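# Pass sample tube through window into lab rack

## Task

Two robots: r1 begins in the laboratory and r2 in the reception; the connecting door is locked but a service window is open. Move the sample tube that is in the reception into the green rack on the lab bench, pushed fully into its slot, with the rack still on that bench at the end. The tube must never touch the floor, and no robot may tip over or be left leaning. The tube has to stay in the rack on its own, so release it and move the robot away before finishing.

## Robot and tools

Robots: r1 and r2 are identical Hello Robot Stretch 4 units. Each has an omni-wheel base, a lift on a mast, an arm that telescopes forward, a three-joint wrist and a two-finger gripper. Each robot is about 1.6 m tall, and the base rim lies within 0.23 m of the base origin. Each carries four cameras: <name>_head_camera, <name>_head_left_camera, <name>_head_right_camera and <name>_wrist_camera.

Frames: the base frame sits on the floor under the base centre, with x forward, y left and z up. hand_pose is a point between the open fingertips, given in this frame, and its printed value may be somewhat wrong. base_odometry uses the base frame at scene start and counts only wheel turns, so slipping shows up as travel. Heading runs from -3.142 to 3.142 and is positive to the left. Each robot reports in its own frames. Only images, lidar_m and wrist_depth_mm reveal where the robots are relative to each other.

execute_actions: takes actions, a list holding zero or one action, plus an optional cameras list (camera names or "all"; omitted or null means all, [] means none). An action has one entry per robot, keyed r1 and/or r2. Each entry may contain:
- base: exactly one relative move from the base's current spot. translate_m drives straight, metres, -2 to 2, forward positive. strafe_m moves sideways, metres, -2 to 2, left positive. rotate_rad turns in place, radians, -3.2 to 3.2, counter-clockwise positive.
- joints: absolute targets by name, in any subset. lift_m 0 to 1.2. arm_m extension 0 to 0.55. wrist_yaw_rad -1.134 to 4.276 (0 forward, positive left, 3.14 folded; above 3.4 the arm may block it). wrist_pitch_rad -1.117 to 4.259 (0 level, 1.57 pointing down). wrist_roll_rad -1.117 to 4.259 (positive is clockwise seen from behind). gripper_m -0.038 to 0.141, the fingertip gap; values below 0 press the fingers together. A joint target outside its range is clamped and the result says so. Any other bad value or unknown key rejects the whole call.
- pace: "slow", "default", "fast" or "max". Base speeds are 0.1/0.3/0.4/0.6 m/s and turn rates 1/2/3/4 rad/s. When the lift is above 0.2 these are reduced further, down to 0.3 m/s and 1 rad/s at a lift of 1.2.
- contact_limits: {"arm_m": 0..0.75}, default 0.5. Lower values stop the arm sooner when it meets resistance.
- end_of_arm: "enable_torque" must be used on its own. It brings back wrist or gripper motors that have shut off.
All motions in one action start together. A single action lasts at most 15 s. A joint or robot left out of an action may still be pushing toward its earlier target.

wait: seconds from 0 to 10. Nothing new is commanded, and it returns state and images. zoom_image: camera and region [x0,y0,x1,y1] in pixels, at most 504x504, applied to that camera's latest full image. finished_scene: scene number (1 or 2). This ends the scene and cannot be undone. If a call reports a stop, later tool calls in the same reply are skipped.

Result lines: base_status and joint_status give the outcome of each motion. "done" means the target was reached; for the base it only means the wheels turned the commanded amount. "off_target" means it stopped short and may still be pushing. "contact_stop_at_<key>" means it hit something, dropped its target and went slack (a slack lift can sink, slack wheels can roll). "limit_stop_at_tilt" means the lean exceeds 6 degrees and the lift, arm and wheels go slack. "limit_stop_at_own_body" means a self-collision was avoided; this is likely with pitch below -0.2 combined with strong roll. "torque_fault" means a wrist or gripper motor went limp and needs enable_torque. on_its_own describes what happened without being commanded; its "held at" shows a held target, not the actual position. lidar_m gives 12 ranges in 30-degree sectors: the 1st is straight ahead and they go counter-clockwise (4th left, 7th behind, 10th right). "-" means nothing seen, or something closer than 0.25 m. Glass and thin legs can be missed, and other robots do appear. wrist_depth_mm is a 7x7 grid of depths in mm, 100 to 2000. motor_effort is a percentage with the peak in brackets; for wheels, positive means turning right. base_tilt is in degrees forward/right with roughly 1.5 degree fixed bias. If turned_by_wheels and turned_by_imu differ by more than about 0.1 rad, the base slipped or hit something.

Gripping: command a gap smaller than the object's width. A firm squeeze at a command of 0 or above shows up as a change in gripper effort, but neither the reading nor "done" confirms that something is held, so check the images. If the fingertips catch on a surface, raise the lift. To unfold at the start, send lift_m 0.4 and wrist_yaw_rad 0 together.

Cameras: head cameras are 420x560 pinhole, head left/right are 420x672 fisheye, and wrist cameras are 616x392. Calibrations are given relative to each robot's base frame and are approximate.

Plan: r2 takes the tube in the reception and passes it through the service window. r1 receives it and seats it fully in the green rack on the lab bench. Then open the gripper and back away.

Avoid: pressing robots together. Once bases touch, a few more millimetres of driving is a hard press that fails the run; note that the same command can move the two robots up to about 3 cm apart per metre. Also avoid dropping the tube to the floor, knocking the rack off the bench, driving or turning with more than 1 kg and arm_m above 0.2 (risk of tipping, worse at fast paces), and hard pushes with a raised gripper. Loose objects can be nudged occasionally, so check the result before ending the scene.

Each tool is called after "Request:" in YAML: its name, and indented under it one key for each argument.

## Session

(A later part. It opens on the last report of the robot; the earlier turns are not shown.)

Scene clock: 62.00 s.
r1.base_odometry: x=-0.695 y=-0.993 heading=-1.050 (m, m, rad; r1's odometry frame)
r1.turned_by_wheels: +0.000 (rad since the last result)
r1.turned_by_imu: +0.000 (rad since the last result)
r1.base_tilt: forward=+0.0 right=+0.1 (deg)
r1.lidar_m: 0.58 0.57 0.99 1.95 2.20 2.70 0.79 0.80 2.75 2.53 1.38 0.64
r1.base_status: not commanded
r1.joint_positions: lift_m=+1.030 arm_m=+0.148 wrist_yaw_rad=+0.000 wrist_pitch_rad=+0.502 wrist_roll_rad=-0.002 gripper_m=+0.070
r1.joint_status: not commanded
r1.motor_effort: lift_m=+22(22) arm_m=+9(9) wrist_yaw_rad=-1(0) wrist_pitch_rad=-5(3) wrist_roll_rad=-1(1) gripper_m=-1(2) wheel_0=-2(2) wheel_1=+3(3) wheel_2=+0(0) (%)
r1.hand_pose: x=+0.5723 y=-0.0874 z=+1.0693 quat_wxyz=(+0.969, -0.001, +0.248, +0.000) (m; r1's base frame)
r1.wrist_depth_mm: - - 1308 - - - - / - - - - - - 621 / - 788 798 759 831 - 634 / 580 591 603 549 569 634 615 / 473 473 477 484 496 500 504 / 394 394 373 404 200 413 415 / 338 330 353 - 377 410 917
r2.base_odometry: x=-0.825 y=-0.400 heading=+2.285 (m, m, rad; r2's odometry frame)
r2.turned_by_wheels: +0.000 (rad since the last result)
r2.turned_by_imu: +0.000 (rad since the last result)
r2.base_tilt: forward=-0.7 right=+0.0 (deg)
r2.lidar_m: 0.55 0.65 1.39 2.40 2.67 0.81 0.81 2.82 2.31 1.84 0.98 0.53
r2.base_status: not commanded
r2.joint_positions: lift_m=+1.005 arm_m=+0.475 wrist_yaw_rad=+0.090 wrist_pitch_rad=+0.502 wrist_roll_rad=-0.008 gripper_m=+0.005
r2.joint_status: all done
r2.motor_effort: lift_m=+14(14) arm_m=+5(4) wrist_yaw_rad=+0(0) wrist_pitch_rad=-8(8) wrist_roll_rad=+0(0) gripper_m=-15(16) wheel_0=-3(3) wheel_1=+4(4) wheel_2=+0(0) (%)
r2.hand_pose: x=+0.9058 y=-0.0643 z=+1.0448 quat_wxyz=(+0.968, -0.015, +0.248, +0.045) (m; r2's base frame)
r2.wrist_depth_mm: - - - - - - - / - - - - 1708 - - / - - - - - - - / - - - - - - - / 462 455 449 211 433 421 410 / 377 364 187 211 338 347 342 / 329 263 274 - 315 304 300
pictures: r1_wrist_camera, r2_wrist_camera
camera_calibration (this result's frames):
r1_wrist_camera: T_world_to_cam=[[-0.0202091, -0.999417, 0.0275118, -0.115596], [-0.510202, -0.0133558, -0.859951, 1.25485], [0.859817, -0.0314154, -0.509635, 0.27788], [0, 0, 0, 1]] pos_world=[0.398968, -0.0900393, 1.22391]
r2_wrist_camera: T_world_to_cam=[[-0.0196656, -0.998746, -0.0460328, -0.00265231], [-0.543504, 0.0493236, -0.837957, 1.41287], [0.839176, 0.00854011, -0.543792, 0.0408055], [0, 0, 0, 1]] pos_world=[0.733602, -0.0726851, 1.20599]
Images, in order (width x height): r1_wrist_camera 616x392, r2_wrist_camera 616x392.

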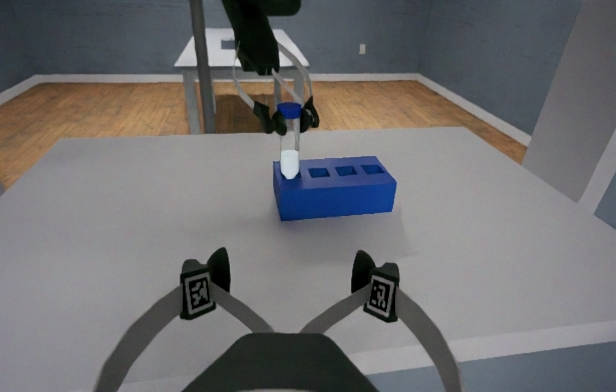

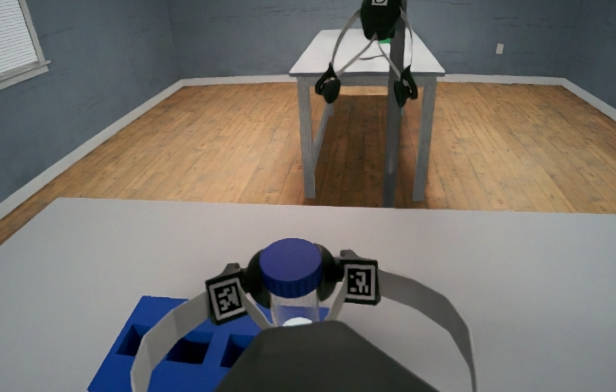

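Request:
execute_actions:
  actions:
    - {"r2":{"joints":{"lift_m":0.973},"pace":"slow"},"r1":{"joints":{"lift_m":0.99,"arm_m":0.24}}}
  cameras: ["r1_wrist_camera"]

Request:
execute_actions:
  actions:
    - {"r2":{"joints":{"gripper_m":0.06}}}
  cameras: []

Request:
execute_actions:
  actions:
    - {"r2":{"joints":{"arm_m":0.25}},"r1":{"joints":{"arm_m":0.43}}}
  cameras: ["r1_wrist_camera"]

Scene clock: 67.40 s.
r1.base_odometry: x=-0.695 y=-0.993 heading=-1.050 (m, m, rad; r1's odometry frame)
r1.turned_by_wheels: +0.000 (rad since the last result)
r1.turned_by_imu: -0.001 (rad since the last result)
r1.base_tilt: forward=+0.1 right=+0.1 (deg)
r1.lidar_m: 0.56 0.56 1.00 1.93 2.18 2.73 0.77 0.78 2.74 2.53 1.40 0.65
r1.base_status: not commanded
r1.joint_positions: lift_m=+0.990 arm_m=+0.238 wrist_yaw_rad=+0.000 wrist_pitch_rad=+0.502 wrist_roll_rad=-0.002 gripper_m=+0.070
r1.joint_status: all done
r1.motor_effort: lift_m=+18(18) arm_m=+9(9) wrist_yaw_rad=-1(1) wrist_pitch_rad=-4(5) wrist_roll_rad=-1(1) gripper_m=-1(1) wheel_0=-2(2) wheel_1=+3(3) wheel_2=+0(0) (%)
r1.hand_pose: x=+0.6623 y=-0.0874 z=+1.0296 quat_wxyz=(+0.969, -0.001, +0.248, +0.000) (m; r1's base frame)
r1.wrist_depth_mm: - - 1182 - - - - / - - - - - - - / 676 683 654 508 723 741 647 / 508 512 521 449 462 544 559 / 410 413 415 421 430 433 439 / 342 342 324 349 199 359 364 / 293 289 306 - 303 306 310
r2.base_odometry: x=-0.825 y=-0.400 heading=+2.285 (m, m, rad; r2's odometry frame)
r2.turned_by_wheels: +0.000 (rad since the last result)
r2.turned_by_imu: +0.000 (rad since the last result)
r2.base_tilt: forward=-0.5 right=-0.1 (deg)
r2.lidar_m: 0.53 0.62 1.42 2.38 2.69 0.81 0.79 2.83 2.29 1.87 0.99 0.57
r2.base_status: not commanded
r2.joint_positions: lift_m=+0.973 arm_m=+0.475 wrist_yaw_rad=+0.090 wrist_pitch_rad=+0.502 wrist_roll_rad=-0.008 gripper_m=+0.005
r2.joint_status: all done
r2.motor_effort: lift_m=+14(16) arm_m=+4(4) wrist_yaw_rad=-1(2) wrist_pitch_rad=-7(8) wrist_roll_rad=+0(1) gripper_m=-16(16) wheel_0=-3(3) wheel_1=+4(4) wheel_2=+0(0) (%)
r2.hand_pose: x=+0.9058 y=-0.0643 z=+1.0128 quat_wxyz=(+0.968, -0.015, +0.248, +0.045) (m; r2's base frame)
r2.wrist_depth_mm: - - - - 741 - - / - - - - 1756 - - / - - - - - - - / 525 512 500 484 477 462 452 / 413 407 397 211 382 375 366 / 334 278 187 209 300 310 306 / 291 226 229 - 282 271 -
pictures: r1_wrist_camera
camera_calibration (this result's frames):
r1_wrist_camera: T_world_to_cam=[[-0.0202282, -0.999417, 0.0275128, -0.11268], [-0.510248, -0.0133453, -0.859924, 1.26666], [0.85979, -0.0314331, -0.50968, 0.180354], [0, 0, 0, 1]] pos_world=[0.488966, -0.090041, 1.18426]
Images, in order (width x height): r1_wrist_camera 616x392.

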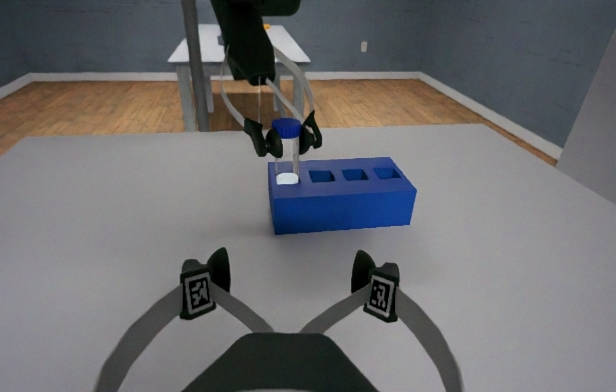

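Scene clock: 68.73 s.
r1.base_odometry: x=-0.695 y=-0.993 heading=-1.050 (m, m, rad; r1's odometry frame)
r1.turned_by_wheels: +0.000 (rad since the last result)
r1.turned_by_imu: +0.000 (rad since the last result)
r1.base_tilt: forward=+0.1 right=+0.1 (deg)
r1.lidar_m: 0.57 0.58 1.00 1.93 2.19 2.69 0.77 0.78 2.74 2.53 1.40 0.66
r1.base_status: not commanded
r1.joint_positions: lift_m=+0.990 arm_m=+0.238 wrist_yaw_rad=+0.000 wrist_pitch_rad=+0.502 wrist_roll_rad=-0.002 gripper_m=+0.070
r1.joint_status: not commanded
r1.motor_effort: lift_m=+18(18) arm_m=+9(9) wrist_yaw_rad=-1(1) wrist_pitch_rad=-5(4) wrist_roll_rad=-1(1) gripper_m=-1(0) wheel_0=-2(2) wheel_1=+3(3) wheel_2=+0(0) (%)
r1.hand_pose: x=+0.6623 y=-0.0874 z=+1.0296 quat_wxyz=(+0.969, -0.001, +0.248, +0.000) (m; r1's base frame)
r1.wrist_depth_mm: - - 1182 - - - - / - - - - - - - / 676 683 691 661 732 732 640 / 504 512 521 449 466 549 559 / 407 413 415 424 427 436 436 / 343 343 325 351 200 362 364 / 294 289 307 - 304 309 309
r2.base_odometry: x=-0.825 y=-0.400 heading=+2.285 (m, m, rad; r2's odometry frame)
r2.turned_by_wheels: +0.000 (rad since the last result)
r2.turned_by_imu: +0.000 (rad since the last result)
r2.base_tilt: forward=-0.6 right=-0.3 (deg)
r2.lidar_m: 0.55 0.63 1.41 2.38 2.70 0.80 0.81 2.83 2.30 1.86 0.99 0.57
r2.base_status: not commanded
r2.joint_positions: lift_m=+0.973 arm_m=+0.475 wrist_yaw_rad=+0.090 wrist_pitch_rad=+0.502 wrist_roll_rad=-0.008 gripper_m=+0.060
r2.joint_status: all done
r2.motor_effort: lift_m=+14(15) arm_m=+5(4) wrist_yaw_rad=-2(1) wrist_pitch_rad=-7(8) wrist_roll_rad=+0(2) gripper_m=-4(16) wheel_0=-3(3) wheel_1=+4(5) wheel_2=+0(0) (%)
r2.hand_pose: x=+0.9058 y=-0.0643 z=+1.0128 quat_wxyz=(+0.968, -0.015, +0.248, +0.045) (m; r2's base frame)
r2.wrist_depth_mm: - - - - 741 - - / - - - - 1756 - - / - - - - - - - / 525 521 496 484 477 462 452 / 413 407 402 229 377 373 368 / 336 277 202 202 303 312 306 / 293 226 230 - 281 268 -
pictures: none
No camera images: the call's "cameras" was empty. Leave "cameras" out to get every camera's image.

Scene clock: 70.53 s.
r1.base_odometry: x=-0.695 y=-0.993 heading=-1.050 (m, m, rad; r1's odometry frame)
r1.turned_by_wheels: +0.000 (rad since the last result)
r1.turned_by_imu: -0.001 (rad since the last result)
r1.base_tilt: forward=+0.1 right=+0.1 (deg)
r1.lidar_m: 0.55 0.57 0.99 1.94 2.20 2.71 0.78 0.79 2.76 2.53 1.40 0.65
r1.base_status: not commanded
r1.joint_positions: lift_m=+0.990 arm_m=+0.428 wrist_yaw_rad=+0.000 wrist_pitch_rad=+0.502 wrist_roll_rad=-0.002 gripper_m=+0.070
r1.joint_status: all done
r1.motor_effort: lift_m=+18(18) arm_m=+9(10) wrist_yaw_rad=-1(1) wrist_pitch_rad=-5(3) wrist_roll_rad=-1(1) gripper_m=-1(1) wheel_0=-2(2) wheel_1=+3(3) wheel_2=+0(0) (%)
r1.hand_pose: x=+0.8523 y=-0.0874 z=+1.0296 quat_wxyz=(+0.969, -0.001, +0.248, +0.000) (m; r1's base frame)
r1.wrist_depth_mm: - - 569 - - - - / - - 1863 - - - - / - - - - - - - / 508 517 521 530 539 544 585 / 407 413 418 327 345 433 442 / 342 343 283 283 199 347 364 / 294 287 306 - 289 306 307
r2.base_odometry: x=-0.825 y=-0.400 heading=+2.285 (m, m, rad; r2's odometry frame)
r2.turned_by_wheels: +0.000 (rad since the last result)
r2.turned_by_imu: +0.000 (rad since the last result)
r2.base_tilt: forward=-0.5 right=-0.1 (deg)
r2.lidar_m: 0.53 0.67 1.43 2.39 2.66 0.81 0.79 2.84 2.31 1.89 0.98 0.57
r2.base_status: not commanded
r2.joint_positions: lift_m=+0.973 arm_m=+0.251 wrist_yaw_rad=+0.090 wrist_pitch_rad=+0.502 wrist_roll_rad=-0.008 gripper_m=+0.060
r2.joint_status: all done
r2.motor_effort: lift_m=+14(15) arm_m=-5(5) wrist_yaw_rad=-1(1) wrist_pitch_rad=-8(8) wrist_roll_rad=+1(1) gripper_m=+0(2) wheel_0=-3(3) wheel_1=+4(4) wheel_2=+0(0) (%)
r2.hand_pose: x=+0.6814 y=-0.0644 z=+1.0128 quat_wxyz=(+0.968, -0.015, +0.248, +0.045) (m; r2's base frame)
r2.wrist_depth_mm: - - - 517 - - - / - - - - - - - / - 699 661 597 621 603 - / 525 508 421 439 477 462 459 / 413 410 404 394 379 377 370 / 338 336 200 317 303 314 309 / 293 283 287 - 285 270 -
pictures: r1_wrist_camera
camera_calibration (this result's frames):
r1_wrist_camera: T_world_to_cam=[[-0.0201924, -0.999418, 0.0275116, -0.108857], [-0.510193, -0.0133645, -0.859956, 1.36361], [0.859823, -0.0314008, -0.509626, 0.0169148], [0, 0, 0, 1]] pos_world=[0.678964, -0.090038, 1.18426]
Images, in order (width x height): r1_wrist_camera 616x392.

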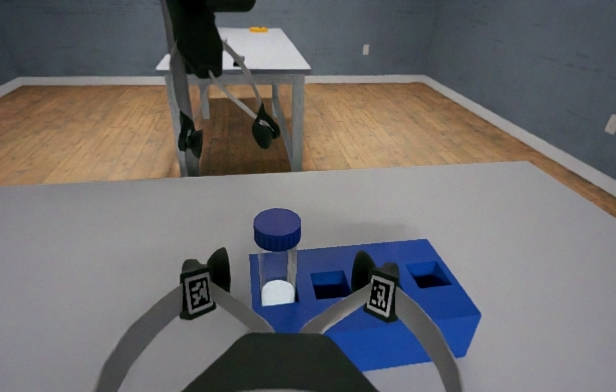

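Request:
execute_actions:
  actions:
    - {"r2":{"joints":{"arm_m":0.15}},"r1":{"base":{"strafe_m":0.011},"joints":{"arm_m":0.478,"lift_m":0.981,"gripper_m":0.06}}}
  cameras: ["r1_wrist_camera"]

Request:
execute_actions:
  actions:
    - {"r1":{"joints":{"gripper_m":0.005}},"r2":{"joints":{"arm_m":0.05}}}
  cameras: []

Request:
execute_actions:
  actions:
    - {"r1":{"joints":{"lift_m":1.055}}}
  cameras: ["r2_wrist_camera","r1_wrist_camera"]

Scene clock: 76.97 s.
r1.base_odometry: x=-0.686 y=-0.987 heading=-1.050 (m, m, rad; r1's odometry frame)
r1.turned_by_wheels: +0.000 (rad since the last result)
r1.turned_by_imu: -0.001 (rad since the last result)
r1.base_tilt: forward=+0.1 right=+0.1 (deg)
r1.lidar_m: 0.56 0.56 0.98 1.92 2.20 2.69 0.78 0.80 2.77 2.52 1.40 0.63
r1.base_status: done
r1.joint_positions: lift_m=+0.981 arm_m=+0.476 wrist_yaw_rad=+0.000 wrist_pitch_rad=+0.502 wrist_roll_rad=-0.002 gripper_m=+0.060
r1.joint_status: all done
r1.motor_effort: lift_m=+18(16) arm_m=+9(8) wrist_yaw_rad=-1(1) wrist_pitch_rad=-4(5) wrist_roll_rad=-1(1) gripper_m=-2(5) wheel_0=-1(9) wheel_1=+2(8) wheel_2=+0(1) (%)
r1.hand_pose: x=+0.9003 y=-0.0874 z=+1.0206 quat_wxyz=(+0.969, -0.001, +0.248, +0.000) (m; r1's base frame)
r1.wrist_depth_mm: - - - - - - - / - - 1808 - - - - / - - - - - - - / 492 496 504 508 517 525 535 / 392 402 404 377 410 415 427 / 329 332 199 258 202 297 351 / 283 278 296 - 235 244 298
r2.base_odometry: x=-0.825 y=-0.400 heading=+2.285 (m, m, rad; r2's odometry frame)
r2.turned_by_wheels: +0.000 (rad since the last result)
r2.turned_by_imu: +0.000 (rad since the last result)
r2.base_tilt: forward=-0.5 right=-0.2 (deg)
r2.lidar_m: 0.55 0.64 1.39 2.39 2.70 0.80 0.81 2.85 2.31 1.88 0.96 0.55
r2.base_status: not commanded
r2.joint_positions: lift_m=+0.973 arm_m=+0.151 wrist_yaw_rad=+0.090 wrist_pitch_rad=+0.502 wrist_roll_rad=-0.008 gripper_m=+0.060
r2.joint_status: all done
r2.motor_effort: lift_m=+15(15) arm_m=-4(5) wrist_yaw_rad=-1(1) wrist_pitch_rad=-7(8) wrist_roll_rad=+0(0) gripper_m=-3(2) wheel_0=-3(3) wheel_1=+5(4) wheel_2=+0(0) (%)
r2.hand_pose: x=+0.5814 y=-0.0644 z=+1.0128 quat_wxyz=(+0.968, -0.015, +0.248, +0.045) (m; r2's base frame)
r2.wrist_depth_mm: - - - - - - - / - - - - - - - / 634 691 559 564 634 609 691 / 530 517 500 492 477 466 455 / 413 407 399 397 382 375 370 / 338 336 200 317 304 315 309 / 809 329 309 - 285 274 -
pictures: r1_wrist_camera
camera_calibration (this result's frames):
r1_wrist_camera: T_world_to_cam=[[-0.0202035, -0.999417, 0.0275119, -0.107633], [-0.510212, -0.0133584, -0.859945, 1.38038], [0.859811, -0.0314108, -0.509645, -0.0289165], [0, 0, 0, 1]] pos_world=[0.726972, -0.0900389, 1.17527]
Images, in order (width x height): r1_wrist_camera 616x392.

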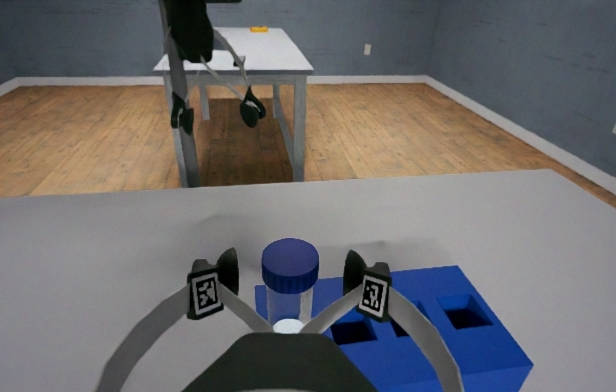

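Scene clock: 78.30 s.
r1.base_odometry: x=-0.686 y=-0.987 heading=-1.050 (m, m, rad; r1's odometry frame)
r1.turned_by_wheels: +0.000 (rad since the last result)
r1.turned_by_imu: +0.000 (rad since the last result)
r1.base_tilt: forward=+0.1 right=+0.1 (deg)
r1.lidar_m: 0.58 0.56 0.99 1.92 2.19 2.69 0.78 0.81 2.78 2.54 1.37 0.64
r1.base_status: not commanded
r1.joint_positions: lift_m=+0.981 arm_m=+0.476 wrist_yaw_rad=+0.000 wrist_pitch_rad=+0.502 wrist_roll_rad=-0.002 gripper_m=+0.005
r1.joint_status: all done
r1.motor_effort: lift_m=+18(18) arm_m=+9(9) wrist_yaw_rad=-3(0) wrist_pitch_rad=-4(6) wrist_roll_rad=-1(1) gripper_m=-12(11) wheel_0=-1(1) wheel_1=+2(1) wheel_2=+0(0) (%)
r1.hand_pose: x=+0.9003 y=-0.0874 z=+1.0206 quat_wxyz=(+0.969, -0.001, +0.248, +0.000) (m; r1's base frame)
r1.wrist_depth_mm: - - - - - - - / - - 1863 - - - - / - - - - - - - / 488 496 504 512 517 525 539 / 394 399 399 219 413 415 424 / 332 332 190 241 187 297 351 / 285 271 297 - 236 240 300
r2.base_odometry: x=-0.825 y=-0.400 heading=+2.285 (m, m, rad; r2's odometry frame)
r2.turned_by_wheels: +0.000 (rad since the last result)
r2.turned_by_imu: +0.000 (rad since the last result)
r2.base_tilt: forward=-0.5 right=-0.2 (deg)
r2.lidar_m: 0.52 0.62 1.41 2.39 2.69 0.81 0.81 2.84 2.31 1.85 0.97 0.56
r2.base_status: not commanded
r2.joint_positions: lift_m=+0.973 arm_m=+0.051 wrist_yaw_rad=+0.090 wrist_pitch_rad=+0.502 wrist_roll_rad=-0.008 gripper_m=+0.060
r2.joint_status: all done
r2.motor_effort: lift_m=+15(15) arm_m=-5(5) wrist_yaw_rad=+0(1) wrist_pitch_rad=-8(8) wrist_roll_rad=+0(1) gripper_m=-3(3) wheel_0=-3(3) wheel_1=+4(4) wheel_2=+0(0) (%)
r2.hand_pose: x=+0.4814 y=-0.0644 z=+1.0128 quat_wxyz=(+0.968, -0.015, +0.248, +0.045) (m; r2's base frame)
r2.wrist_depth_mm: - - - - - - - / 654 - - - - - - / 640 707 603 591 627 615 564 / 535 521 500 492 477 466 455 / 436 418 399 397 384 382 370 / 878 809 201 387 691 661 661 / 991 917 891 - 759 732 723
pictures: none
No camera images: the call's "cameras" was empty. Leave "cameras" out to get every camera's image.

Scene clock: 79.57 s.
r1.base_odometry: x=-0.686 y=-0.987 heading=-1.050 (m, m, rad; r1's odometry frame)
r1.turned_by_wheels: +0.000 (rad since the last result)
r1.turned_by_imu: +0.000 (rad since the last result)
r1.base_tilt: forward=+0.1 right=+0.1 (deg)
r1.lidar_m: 0.57 0.58 1.00 1.90 2.18 2.70 0.78 0.79 2.77 2.54 1.38 0.64
r1.base_status: not commanded
r1.joint_positions: lift_m=+1.055 arm_m=+0.476 wrist_yaw_rad=+0.000 wrist_pitch_rad=+0.502 wrist_roll_rad=-0.002 gripper_m=+0.005
r1.joint_status: all done
r1.motor_effort: lift_m=+22(23) arm_m=+9(9) wrist_yaw_rad=-1(1) wrist_pitch_rad=-2(5) wrist_roll_rad=-1(1) gripper_m=-12(13) wheel_0=-1(1) wheel_1=+1(2) wheel_2=+0(0) (%)
r1.hand_pose: x=+0.9003 y=-0.0874 z=+1.0942 quat_wxyz=(+0.969, -0.001, +0.248, +0.000) (m; r1's base frame)
r1.wrist_depth_mm: - - 750 - - - - / - - 1921 - - - - / - - - - - - - / - - - - - - - / 504 508 517 219 535 539 554 / 424 427 189 240 186 445 449 / 364 347 377 - 325 370 382
r2.base_odometry: x=-0.825 y=-0.400 heading=+2.285 (m, m, rad; r2's odometry frame)
r2.turned_by_wheels: +0.000 (rad since the last result)
r2.turned_by_imu: +0.000 (rad since the last result)
r2.base_tilt: forward=-0.5 right=-0.2 (deg)
r2.lidar_m: 0.55 0.65 1.42 2.38 2.69 0.79 0.80 2.86 2.32 1.86 0.96 0.55
r2.base_status: not commanded
r2.joint_positions: lift_m=+0.973 arm_m=+0.051 wrist_yaw_rad=+0.090 wrist_pitch_rad=+0.502 wrist_roll_rad=-0.008 gripper_m=+0.060
r2.joint_status: not commanded
r2.motor_effort: lift_m=+14(14) arm_m=-5(5) wrist_yaw_rad=-1(1) wrist_pitch_rad=-7(8) wrist_roll_rad=+1(1) gripper_m=-2(3) wheel_0=-3(3) wheel_1=+4(5) wheel_2=+0(0) (%)
r2.hand_pose: x=+0.4814 y=-0.0644 z=+1.0128 quat_wxyz=(+0.968, -0.015, +0.248, +0.045) (m; r2's base frame)
r2.wrist_depth_mm: - - - - - - - / 661 - - - - - - / 634 699 603 597 627 615 569 / 530 517 500 488 480 466 459 / 433 418 402 394 382 377 366 / 866 831 201 382 707 661 654 / 1008 931 891 - 759 741 715
pictures: r1_wrist_camera, r2_wrist_camera
camera_calibration (this result's frames):
r1_wrist_camera: T_world_to_cam=[[-0.0201992, -0.999417, 0.027515, -0.109665], [-0.510338, -0.0133587, -0.85987, 1.44368], [0.859737, -0.0314107, -0.509771, 0.00880701], [0, 0, 0, 1]] pos_world=[0.726977, -0.0900389, 1.24888]
r2_wrist_camera: T_world_to_cam=[[-0.0198072, -0.998743, -0.0460455, -0.0124262], [-0.543399, 0.0494123, -0.838019, 1.15543], [0.839241, 0.00842229, -0.543695, 0.379403], [0, 0, 0, 1]] pos_world=[0.309201, -0.0726982, 1.17398]
Images, in order (width x height): r1_wrist_camera 616x392, r2_wrist_camera 616x392.

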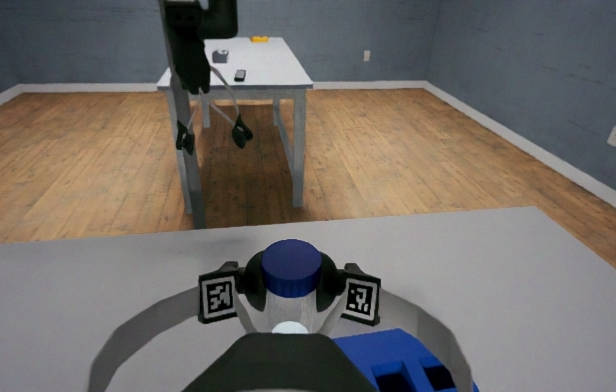

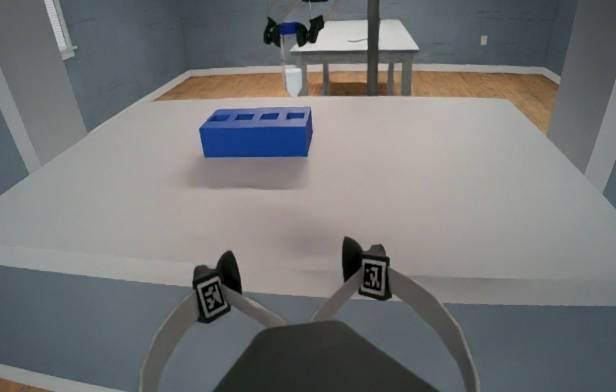

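Request:
execute_actions:
  actions:
    - {"r1":{"joints":{"arm_m":0.15},"pace":"fast"}}
  cameras: []

Request:
execute_actions:
  actions:
    - {"r1":{"base":{"rotate_rad":-2.17}}}
  cameras: ["r1_head_right_camera"]

Request:
execute_actions:
  actions:
    - {"r1":{"base":{"strafe_m":-1.25},"joints":{"lift_m":0.96,"arm_m":0.25,"wrist_yaw_rad":0.3},"pace":"fast"}}
  cameras: ["r1_head_camera","r1_wrist_camera"]

Scene clock: 93.60 s.
r1.base_odometry: x=-0.686 y=-0.987 heading=-1.050 (m, m, rad; r1's odometry frame)
r1.turned_by_wheels: +0.000 (rad since the last result)
r1.turned_by_imu: -0.001 (rad since the last result)
r1.base_tilt: forward=+0.1 right=+0.1 (deg)
r1.lidar_m: 0.56 0.57 0.98 1.93 2.21 2.72 0.79 0.79 2.76 2.53 1.39 0.64
r1.base_status: not commanded
r1.joint_positions: lift_m=+1.055 arm_m=+0.152 wrist_yaw_rad=+0.000 wrist_pitch_rad=+0.502 wrist_roll_rad=-0.002 gripper_m=+0.005
r1.joint_status: all done
r1.motor_effort: lift_m=+23(22) arm_m=-8(9) wrist_yaw_rad=-1(2) wrist_pitch_rad=-5(6) wrist_roll_rad=-1(1) gripper_m=-12(13) wheel_0=-1(1) wheel_1=+1(2) wheel_2=+0(0) (%)
r1.hand_pose: x=+0.5753 y=-0.0874 z=+1.0941 quat_wxyz=(+0.969, -0.001, +0.249, +0.000) (m; r1's base frame)
r1.wrist_depth_mm: - - 1308 - - - - / - - - - - - 640 / - - - - 891 - 647 / 627 634 640 585 615 676 640 / 500 508 517 218 530 535 535 / 424 424 190 240 186 445 445 / 362 349 379 - 387 404 917
r2.base_odometry: x=-0.825 y=-0.400 heading=+2.285 (m, m, rad; r2's odometry frame)
r2.turned_by_wheels: +0.000 (rad since the last result)
r2.turned_by_imu: +0.000 (rad since the last result)
r2.base_tilt: forward=-0.6 right=-0.1 (deg)
r2.lidar_m: 0.55 0.62 1.44 2.38 2.69 0.80 0.79 2.83 2.30 1.89 0.96 0.55
r2.base_status: not commanded
r2.joint_positions: lift_m=+0.973 arm_m=+0.051 wrist_yaw_rad=+0.090 wrist_pitch_rad=+0.502 wrist_roll_rad=-0.008 gripper_m=+0.060
r2.joint_status: not commanded
r2.motor_effort: lift_m=+14(15) arm_m=-4(5) wrist_yaw_rad=+0(1) wrist_pitch_rad=-8(8) wrist_roll_rad=+0(0) gripper_m=-3(2) wheel_0=-3(3) wheel_1=+4(4) wheel_2=+0(0) (%)
r2.hand_pose: x=+0.4814 y=-0.0644 z=+1.0128 quat_wxyz=(+0.968, -0.015, +0.248, +0.045) (m; r2's base frame)
r2.wrist_depth_mm: - - - - - - - / 654 - - - - - - / 634 707 597 597 627 609 564 / 535 525 504 492 480 466 459 / 433 413 404 394 384 377 368 / 878 820 201 382 699 661 654 / 991 917 878 - 759 732 723
pictures: none
No camera images: the call's "cameras" was empty. Leave "cameras" out to get every camera's image.

Scene clock: 96.40 s.
r1.base_odometry: x=-0.686 y=-0.987 heading=+3.064 (m, m, rad; r1's odometry frame)
r1.turned_by_wheels: -2.170 (rad since the last result)
r1.turned_by_imu: -2.173 (rad since the last result)
r1.base_tilt: forward=+0.1 right=+0.1 (deg)
r1.lidar_m: 0.96 2.52 1.55 0.66 0.57 0.57 0.95 1.70 2.18 2.59 0.78 0.79
r1.base_status: done
r1.joint_positions: lift_m=+1.055 arm_m=+0.152 wrist_yaw_rad=+0.000 wrist_pitch_rad=+0.502 wrist_roll_rad=-0.002 gripper_m=+0.005
r1.joint_status: not commanded
r1.motor_effort: lift_m=+22(22) arm_m=-9(8) wrist_yaw_rad=-2(0) wrist_pitch_rad=-3(6) wrist_roll_rad=-1(1) gripper_m=-12(13) wheel_0=+3(7) wheel_1=+2(6) wheel_2=+1(6) (%)
r1.hand_pose: x=+0.5753 y=-0.0874 z=+1.0941 quat_wxyz=(+0.969, -0.001, +0.249, +0.000) (m; r1's base frame)
r1.wrist_depth_mm: 1863 - - - - - - / 1983 - - - - - - / - - - - - - 1366 / - - - - - 976 991 / 1921 1921 1983 219 759 778 778 / 1576 1576 190 240 187 634 647 / 1366 1255 1397 - 1205 591 549
r2.base_odometry: x=-0.825 y=-0.400 heading=+2.285 (m, m, rad; r2's odometry frame)
r2.turned_by_wheels: +0.000 (rad since the last result)
r2.turned_by_imu: +0.000 (rad since the last result)
r2.base_tilt: forward=-0.7 right=-0.1 (deg)
r2.lidar_m: 0.55 0.65 1.39 2.37 2.69 0.79 0.79 2.83 2.29 1.88 0.94 0.56
r2.base_status: not commanded
r2.joint_positions: lift_m=+0.973 arm_m=+0.051 wrist_yaw_rad=+0.090 wrist_pitch_rad=+0.502 wrist_roll_rad=-0.008 gripper_m=+0.060
r2.joint_status: not commanded
r2.motor_effort: lift_m=+15(15) arm_m=-5(5) wrist_yaw_rad=-2(0) wrist_pitch_rad=-8(8) wrist_roll_rad=+0(0) gripper_m=-2(5) wheel_0=-3(3) wheel_1=+4(5) wheel_2=+0(0) (%)
r2.hand_pose: x=+0.4814 y=-0.0644 z=+1.0128 quat_wxyz=(+0.968, -0.015, +0.248, +0.045) (m; r2's base frame)
r2.wrist_depth_mm: - - - - - - - / 661 - - - - - - / 634 699 597 591 621 609 569 / 530 525 500 492 473 466 455 / 433 418 402 392 382 377 373 / 854 809 200 387 707 654 661 / 1042 931 866 - 759 741 715
pictures: r1_head_right_camera
Images, in order (width x height): r1_head_right_camera 420x672.

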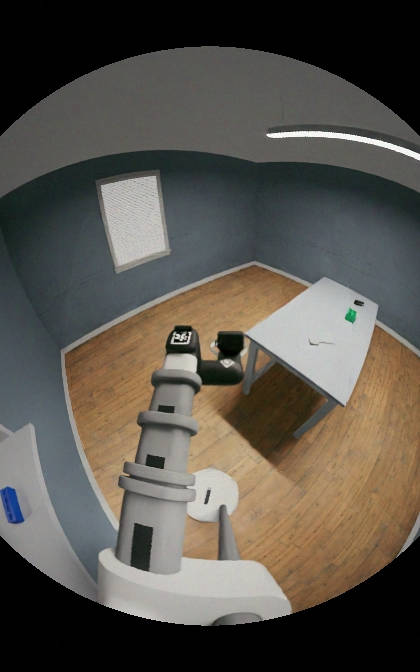

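Scene clock: 101.37 s.
r1.base_odometry: x=-0.589 y=+0.259 heading=+3.064 (m, m, rad; r1's odometry frame)
r1.turned_by_wheels: +0.000 (rad since the last result)
r1.turned_by_imu: -0.003 (rad since the last result)
r1.base_tilt: forward=+0.1 right=+0.1 (deg)
r1.lidar_m: 0.72 0.62 0.62 1.67 1.61 1.68 1.53 1.33 1.34 1.56 2.55 1.27
r1.base_status: done
r1.joint_positions: lift_m=+0.960 arm_m=+0.248 wrist_yaw_rad=+0.300 wrist_pitch_rad=+0.502 wrist_roll_rad=-0.002 gripper_m=+0.005
r1.joint_status: all done
r1.motor_effort: lift_m=+19(23) arm_m=+9(9) wrist_yaw_rad=-1(8) wrist_pitch_rad=-7(4) wrist_roll_rad=-1(1) gripper_m=-13(13) wheel_0=+0(9) wheel_1=-1(10) wheel_2=+0(3) (%)
r1.hand_pose: x=+0.6868 y=-0.0088 z=+0.9995 quat_wxyz=(+0.958, -0.038, +0.246, +0.145) (m; r1's base frame)
r1.wrist_depth_mm: - - - - - - 1983 / - - - - - - - / - 976 991 991 1025 1060 - / 732 732 741 732 759 798 831 / 585 597 597 218 615 1756 1708 / 492 492 189 239 186 1537 1499 / 424 433 512 - 1308 1255 1336
r2.base_odometry: x=-0.825 y=-0.400 heading=+2.285 (m, m, rad; r2's odometry frame)
r2.turned_by_wheels: +0.000 (rad since the last result)
r2.turned_by_imu: +0.000 (rad since the last result)
r2.base_tilt: forward=-0.5 right=-0.2 (deg)
r2.lidar_m: 0.54 0.61 1.37 2.38 2.68 0.78 0.81 2.83 2.31 1.84 0.99 0.55
r2.base_status: not commanded
r2.joint_positions: lift_m=+0.973 arm_m=+0.051 wrist_yaw_rad=+0.090 wrist_pitch_rad=+0.502 wrist_roll_rad=-0.008 gripper_m=+0.060
r2.joint_status: not commanded
r2.motor_effort: lift_m=+15(14) arm_m=-4(5) wrist_yaw_rad=-1(0) wrist_pitch_rad=-8(8) wrist_roll_rad=+0(1) gripper_m=-3(3) wheel_0=-3(3) wheel_1=+4(5) wheel_2=+0(0) (%)
r2.hand_pose: x=+0.4814 y=-0.0644 z=+1.0128 quat_wxyz=(+0.968, -0.015, +0.248, +0.045) (m; r2's base frame)
r2.wrist_depth_mm: - - - - - - - / 654 - - - - - - / 634 699 603 591 627 615 559 / 535 517 508 488 480 469 455 / 436 415 404 399 384 377 375 / 878 820 200 384 707 661 654 / 991 946 891 - 759 723 723
pictures: r1_head_camera, r1_wrist_camera
camera_calibration (this result's frames):
r1_wrist_camera: T_world_to_cam=[[0.276, -0.960764, 0.0275212, -0.235894], [-0.483785, -0.163605, -0.859759, 1.23464], [0.830528, 0.223979, -0.509958, 0.169007], [0, 0, 0, 1]] pos_world=[0.522044, -0.0624983, 1.15417]
Images, in order (width x height): r1_head_camera 420x560, r1_wrist_camera 616x392.

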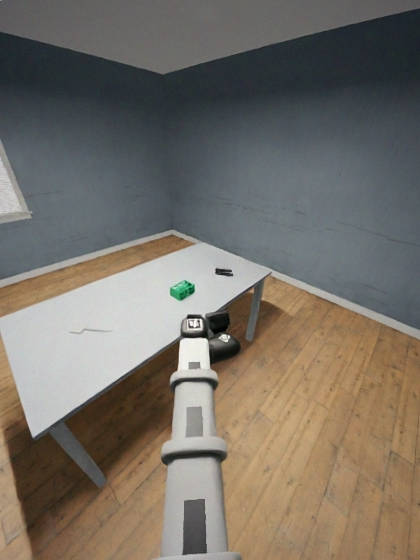

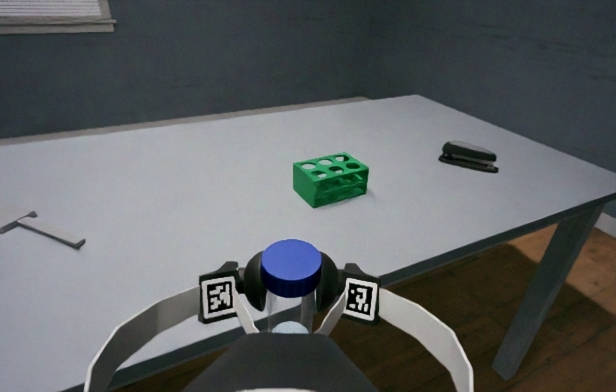

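Request:
execute_actions:
  actions:
    - {"r1":{"base":{"rotate_rad":-0.08}}}
  cameras: []

Request:
execute_actions:
  actions:
    - {"r1":{"base":{"translate_m":0.35},"joints":{"lift_m":0.92,"arm_m":0.385,"wrist_yaw_rad":1.0},"pace":"fast"}}
  cameras: ["r1_head_camera","r1_wrist_camera"]

Request:
zoom_image:
  camera: "r1_head_camera"
  region: [130,295,190,355]

Scene clock: 109.23 s.
r1.base_odometry: x=-0.589 y=+0.259 heading=+2.984 (m, m, rad; r1's odometry frame)
r1.turned_by_wheels: -0.080 (rad since the last result)
r1.turned_by_imu: -0.081 (rad since the last result)
r1.base_tilt: forward=+0.1 right=+0.1 (deg)
r1.lidar_m: 0.78 0.63 0.63 1.81 1.63 1.66 1.60 1.34 1.34 1.50 2.48 1.47
r1.base_status: done
r1.joint_positions: lift_m=+0.960 arm_m=+0.248 wrist_yaw_rad=+0.300 wrist_pitch_rad=+0.502 wrist_roll_rad=-0.002 gripper_m=+0.005
r1.joint_status: not commanded
r1.motor_effort: lift_m=+19(19) arm_m=+9(9) wrist_yaw_rad=-1(1) wrist_pitch_rad=-4(6) wrist_roll_rad=-1(1) gripper_m=-13(13) wheel_0=+2(6) wheel_1=+0(5) wheel_2=+0(10) (%)
r1.hand_pose: x=+0.6868 y=-0.0088 z=+0.9995 quat_wxyz=(+0.958, -0.038, +0.246, +0.145) (m; r1's base frame)
r1.wrist_depth_mm: - - - - - - 1921 / - - - - - - 1983 / 946 991 1008 1025 1025 1060 1983 / 723 732 741 741 768 831 - / 585 591 597 218 707 1756 1921 / 484 496 190 240 186 1464 1537 / 421 477 1229 - 1336 1255 1336
r2.base_odometry: x=-0.825 y=-0.400 heading=+2.285 (m, m, rad; r2's odometry frame)
r2.turned_by_wheels: +0.000 (rad since the last result)
r2.turned_by_imu: +0.000 (rad since the last result)
r2.base_tilt: forward=-0.6 right=-0.1 (deg)
r2.lidar_m: 0.55 0.62 1.38 2.39 2.68 0.82 0.81 2.86 2.30 1.85 0.99 0.58
r2.base_status: not commanded
r2.joint_positions: lift_m=+0.973 arm_m=+0.051 wrist_yaw_rad=+0.090 wrist_pitch_rad=+0.502 wrist_roll_rad=-0.008 gripper_m=+0.060
r2.joint_status: not commanded
r2.motor_effort: lift_m=+14(15) arm_m=-5(5) wrist_yaw_rad=-1(2) wrist_pitch_rad=-7(8) wrist_roll_rad=+0(0) gripper_m=-2(5) wheel_0=-3(3) wheel_1=+4(5) wheel_2=+0(0) (%)
r2.hand_pose: x=+0.4814 y=-0.0644 z=+1.0128 quat_wxyz=(+0.968, -0.015, +0.248, +0.045) (m; r2's base frame)
r2.wrist_depth_mm: - - - - - - - / 654 - - - - - - / 634 707 597 591 621 615 564 / 535 517 508 492 477 469 459 / 433 415 402 394 382 377 373 / 854 820 200 384 699 661 654 / 991 931 891 - 778 732 715
pictures: none
No camera images: the call's "cameras" was empty. Leave "cameras" out to get every camera's image.

Scene clock: 111.63 s.
r1.base_odometry: x=-0.934 y=+0.314 heading=+2.984 (m, m, rad; r1's odometry frame)
r1.turned_by_wheels: +0.000 (rad since the last result)
r1.turned_by_imu: -0.001 (rad since the last result)
r1.base_tilt: forward=+0.1 right=+0.1 (deg)
r1.lidar_m: 0.51 0.39 0.39 0.45 1.79 1.94 1.89 1.57 1.57 1.79 2.32 0.94
r1.base_status: done
r1.joint_positions: lift_m=+0.920 arm_m=+0.384 wrist_yaw_rad=+1.000 wrist_pitch_rad=+0.502 wrist_roll_rad=-0.002 gripper_m=+0.005
r1.joint_status: all done
r1.motor_effort: lift_m=+18(19) arm_m=+9(10) wrist_yaw_rad=+0(8) wrist_pitch_rad=-6(5) wrist_roll_rad=-1(1) gripper_m=-12(12) wheel_0=+0(7) wheel_1=+2(8) wheel_2=+1(11) (%)
r1.hand_pose: x=+0.7647 y=+0.1655 z=+0.9595 quat_wxyz=(+0.850, -0.120, +0.218, +0.464) (m; r1's base frame)
r1.wrist_depth_mm: - - - - - - - / - - - - - - - / 866 - - - - - - / 654 654 668 676 691 699 715 / 525 535 535 219 549 554 564 / 439 442 190 240 187 455 466 / 377 359 394 - 336 382 397
r2.base_odometry: x=-0.825 y=-0.400 heading=+2.285 (m, m, rad; r2's odometry frame)
r2.turned_by_wheels: +0.000 (rad since the last result)
r2.turned_by_imu: +0.000 (rad since the last result)
r2.base_tilt: forward=-0.5 right=-0.1 (deg)
r2.lidar_m: 0.56 0.62 1.39 2.38 2.69 0.79 0.78 2.82 2.28 1.83 0.96 0.54
r2.base_status: not commanded
r2.joint_positions: lift_m=+0.973 arm_m=+0.051 wrist_yaw_rad=+0.090 wrist_pitch_rad=+0.502 wrist_roll_rad=-0.008 gripper_m=+0.060
r2.joint_status: not commanded
r2.motor_effort: lift_m=+15(15) arm_m=-4(4) wrist_yaw_rad=+0(1) wrist_pitch_rad=-8(7) wrist_roll_rad=+0(1) gripper_m=-5(3) wheel_0=-3(3) wheel_1=+4(4) wheel_2=+0(0) (%)
r2.hand_pose: x=+0.4814 y=-0.0644 z=+1.0128 quat_wxyz=(+0.968, -0.015, +0.248, +0.045) (m; r2's base frame)
r2.wrist_depth_mm: - - - - - - - / 661 - - - - - - / 634 699 597 597 621 615 559 / 535 517 500 488 477 469 452 / 436 418 402 392 384 377 373 / 866 809 200 384 699 661 654 / 1008 946 854 - 768 750 715
pictures: r1_head_camera, r1_wrist_camera
camera_calibration (this result's frames):
r1_wrist_camera: T_world_to_cam=[[0.829833, -0.557333, 0.0275202, -0.579122], [-0.264773, -0.436683, -0.859769, 1.14418], [0.491196, 0.706178, -0.509941, 0.224578], [0, 0, 0, 1]] pos_world=[0.67321, 0.0182873, 1.11419]
Images, in order (width x height): r1_head_camera 420x560, r1_wrist_camera 616x392.

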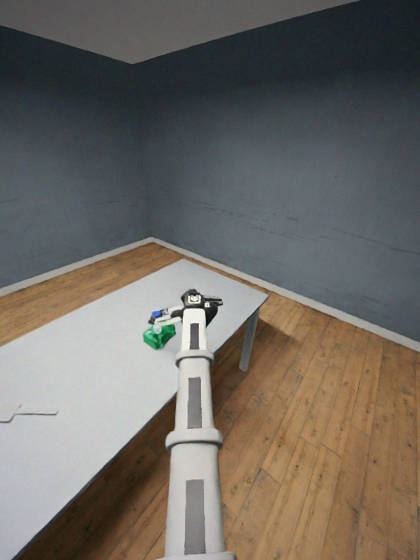

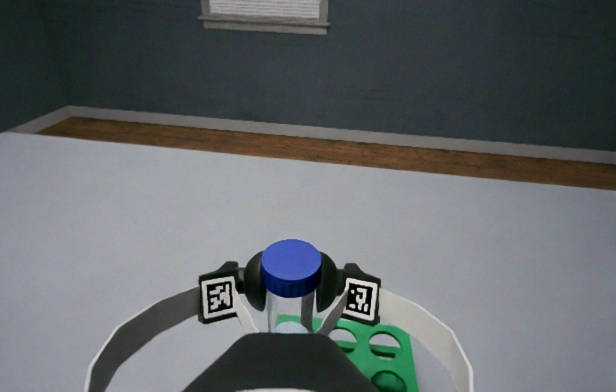

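Region (130, 295, 190, 355) of r1_head_camera's 420x560 image, scaled by 8.400, with more detail than that image has.

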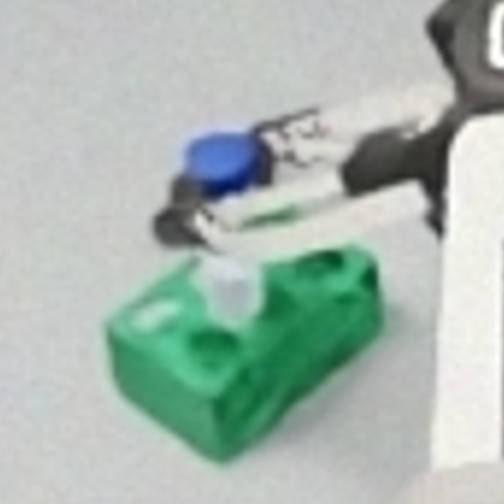

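Request:
execute_actions:
  actions:
    - {"r1":{"base":{"strafe_m":0.013},"joints":{"lift_m":0.9,"arm_m":0.396}}}
  cameras: ["r1_head_camera","r1_wrist_camera"]

Request:
zoom_image:
  camera: "r1_head_camera"
  region: [130,295,190,355]

Scene clock: 119.40 s.
r1.base_odometry: x=-0.936 y=+0.301 heading=+2.984 (m, m, rad; r1's odometry frame)
r1.turned_by_wheels: +0.000 (rad since the last result)
r1.turned_by_imu: -0.001 (rad since the last result)
r1.base_tilt: forward=+0.0 right=+0.1 (deg)
r1.lidar_m: 0.50 0.40 0.39 0.47 1.78 1.95 1.91 1.59 1.58 1.81 2.33 0.93
r1.base_status: done
r1.joint_positions: lift_m=+0.900 arm_m=+0.394 wrist_yaw_rad=+1.000 wrist_pitch_rad=+0.502 wrist_roll_rad=-0.002 gripper_m=+0.005
r1.joint_status: all done
r1.motor_effort: lift_m=+18(16) arm_m=+9(9) wrist_yaw_rad=+0(0) wrist_pitch_rad=-5(6) wrist_roll_rad=-1(1) gripper_m=-13(13) wheel_0=-2(8) wheel_1=+3(9) wheel_2=+0(2) (%)
r1.hand_pose: x=+0.7756 y=+0.1655 z=+0.9395 quat_wxyz=(+0.850, -0.120, +0.218, +0.465) (m; r1's base frame)
r1.wrist_depth_mm: - - - - - - - / - - - - - - - / 809 842 - - - - - / 615 627 627 634 654 661 676 / 496 500 508 219 517 525 521 / 415 413 190 239 187 433 436 / 353 342 370 - 306 362 373
r2.base_odometry: x=-0.825 y=-0.400 heading=+2.285 (m, m, rad; r2's odometry frame)
r2.turned_by_wheels: +0.000 (rad since the last result)
r2.turned_by_imu: +0.000 (rad since the last result)
r2.base_tilt: forward=-0.7 right=-0.2 (deg)
r2.lidar_m: 0.55 0.60 1.39 2.39 2.71 0.78 0.80 2.84 2.30 1.90 0.93 0.57
r2.base_status: not commanded
r2.joint_positions: lift_m=+0.973 arm_m=+0.051 wrist_yaw_rad=+0.090 wrist_pitch_rad=+0.502 wrist_roll_rad=-0.008 gripper_m=+0.060
r2.joint_status: not commanded
r2.motor_effort: lift_m=+15(15) arm_m=-5(4) wrist_yaw_rad=-1(1) wrist_pitch_rad=-7(7) wrist_roll_rad=+1(2) gripper_m=-2(3) wheel_0=-3(3) wheel_1=+4(4) wheel_2=+0(0) (%)
r2.hand_pose: x=+0.4814 y=-0.0644 z=+1.0128 quat_wxyz=(+0.968, -0.015, +0.248, +0.045) (m; r2's base frame)
r2.wrist_depth_mm: - - - - - - - / 654 - - - - - - / 640 707 597 603 621 609 564 / 535 517 504 492 480 466 455 / 436 418 402 394 382 375 368 / 878 809 200 384 691 661 661 / 1025 917 878 - 759 741 715
pictures: r1_head_camera, r1_wrist_camera
camera_calibration (this result's frames):
r1_wrist_camera: T_world_to_cam=[[0.829914, -0.557211, 0.0275201, -0.587714], [-0.264709, -0.436722, -0.859769, 1.12989], [0.491092, 0.70625, -0.50994, 0.20908], [0, 0, 0, 1]] pos_world=[0.684166, 0.0183047, 1.09424]
Images, in order (width x height): r1_head_camera 420x560, r1_wrist_camera 616x392.

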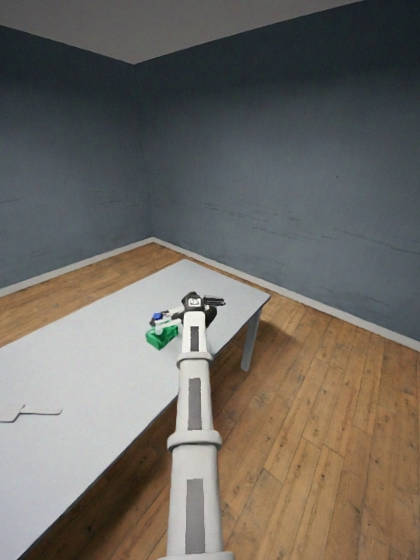

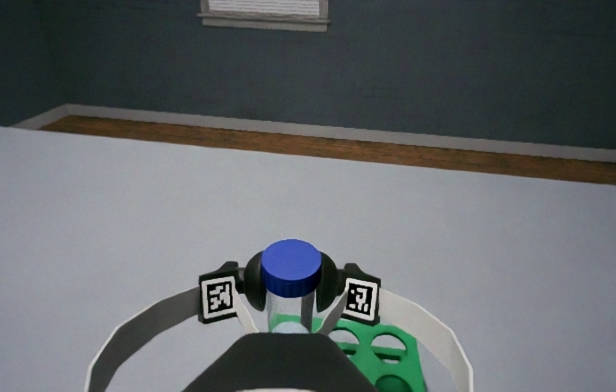

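Region (130, 295, 190, 355) of r1_head_camera's 420x560 image, scaled by 8.400, with more detail than that image has.

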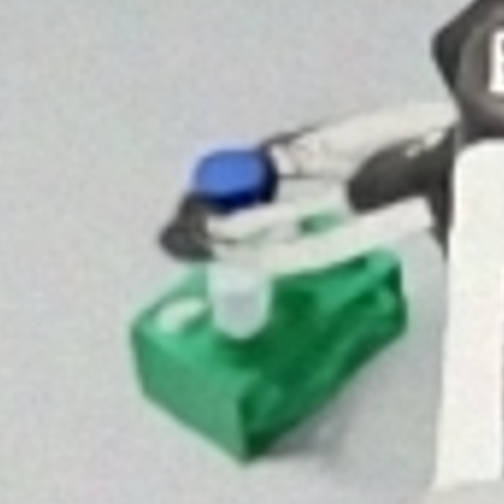

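Request:
execute_actions:
  actions:
    - {"r1":{"base":{"strafe_m":0.003},"joints":{"lift_m":0.865},"pace":"slow"}}
  cameras: ["r1_head_camera","r1_wrist_camera"]

Request:
zoom_image:
  camera: "r1_head_camera"
  region: [130,295,190,355]

Scene clock: 124.30 s.
r1.base_odometry: x=-0.937 y=+0.298 heading=+2.984 (m, m, rad; r1's odometry frame)
r1.turned_by_wheels: +0.000 (rad since the last result)
r1.turned_by_imu: -0.001 (rad since the last result)
r1.base_tilt: forward=+0.1 right=+0.1 (deg)
r1.lidar_m: 0.50 0.39 0.38 0.45 1.76 1.94 1.91 1.59 1.58 1.78 2.32 0.91
r1.base_status: done
r1.joint_positions: lift_m=+0.865 arm_m=+0.394 wrist_yaw_rad=+1.000 wrist_pitch_rad=+0.502 wrist_roll_rad=-0.002 gripper_m=+0.005
r1.joint_status: all done
r1.motor_effort: lift_m=+18(19) arm_m=+9(9) wrist_yaw_rad=+0(1) wrist_pitch_rad=-6(3) wrist_roll_rad=-1(1) gripper_m=-11(13) wheel_0=-3(5) wheel_1=+4(6) wheel_2=+0(0) (%)
r1.hand_pose: x=+0.7756 y=+0.1655 z=+0.9046 quat_wxyz=(+0.850, -0.120, +0.218, +0.465) (m; r1's base frame)
r1.wrist_depth_mm: - - - - - - - / - - - - - - - / 723 741 750 - - - - / 549 554 564 569 580 585 591 / 442 449 449 219 459 466 473 / 368 370 191 242 187 384 389 / 317 304 332 - 268 324 334
r2.base_odometry: x=-0.825 y=-0.400 heading=+2.285 (m, m, rad; r2's odometry frame)
r2.turned_by_wheels: +0.000 (rad since the last result)
r2.turned_by_imu: +0.000 (rad since the last result)
r2.base_tilt: forward=-0.5 right=-0.1 (deg)
r2.lidar_m: 0.56 0.63 1.39 2.40 2.67 0.79 0.79 2.85 2.31 1.85 0.98 0.56
r2.base_status: not commanded
r2.joint_positions: lift_m=+0.973 arm_m=+0.051 wrist_yaw_rad=+0.090 wrist_pitch_rad=+0.502 wrist_roll_rad=-0.008 gripper_m=+0.060
r2.joint_status: not commanded
r2.motor_effort: lift_m=+14(15) arm_m=-5(4) wrist_yaw_rad=+0(1) wrist_pitch_rad=-8(8) wrist_roll_rad=+0(0) gripper_m=-3(4) wheel_0=-3(3) wheel_1=+4(4) wheel_2=+0(0) (%)
r2.hand_pose: x=+0.4814 y=-0.0644 z=+1.0128 quat_wxyz=(+0.968, -0.015, +0.248, +0.045) (m; r2's base frame)
r2.wrist_depth_mm: - - - - - - - / 654 - - - - - - / 640 699 597 597 621 609 559 / 530 512 508 488 480 469 459 / 439 418 402 392 379 377 373 / 891 831 202 382 699 647 647 / 1025 931 891 - 759 741 715
pictures: r1_head_camera, r1_wrist_camera
camera_calibration (this result's frames):
r1_wrist_camera: T_world_to_cam=[[0.829914, -0.557213, 0.0275189, -0.586751], [-0.264679, -0.436676, -0.859802, 1.09983], [0.49111, 0.706278, -0.509886, 0.191174], [0, 0, 0, 1]] pos_world=[0.684168, 0.0183039, 1.05926]
Images, in order (width x height): r1_head_camera 420x560, r1_wrist_camera 616x392.

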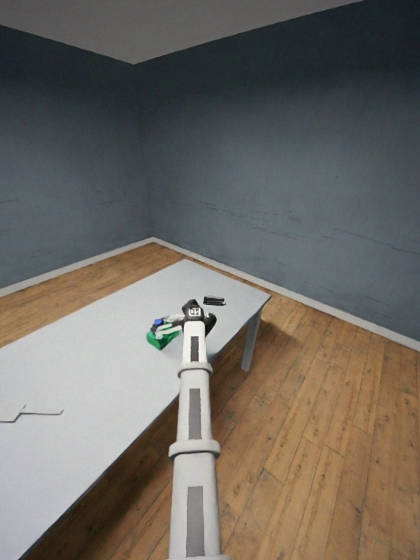

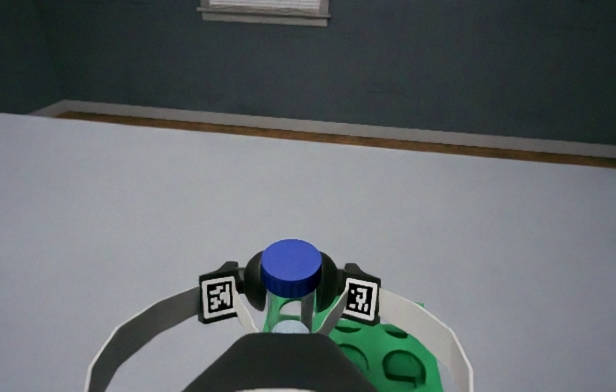

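Region (130, 295, 190, 355) of r1_head_camera's 420x560 image, scaled by 8.400, with more detail than that image has.

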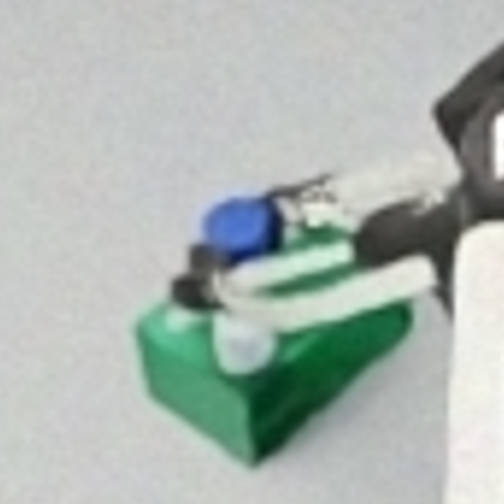

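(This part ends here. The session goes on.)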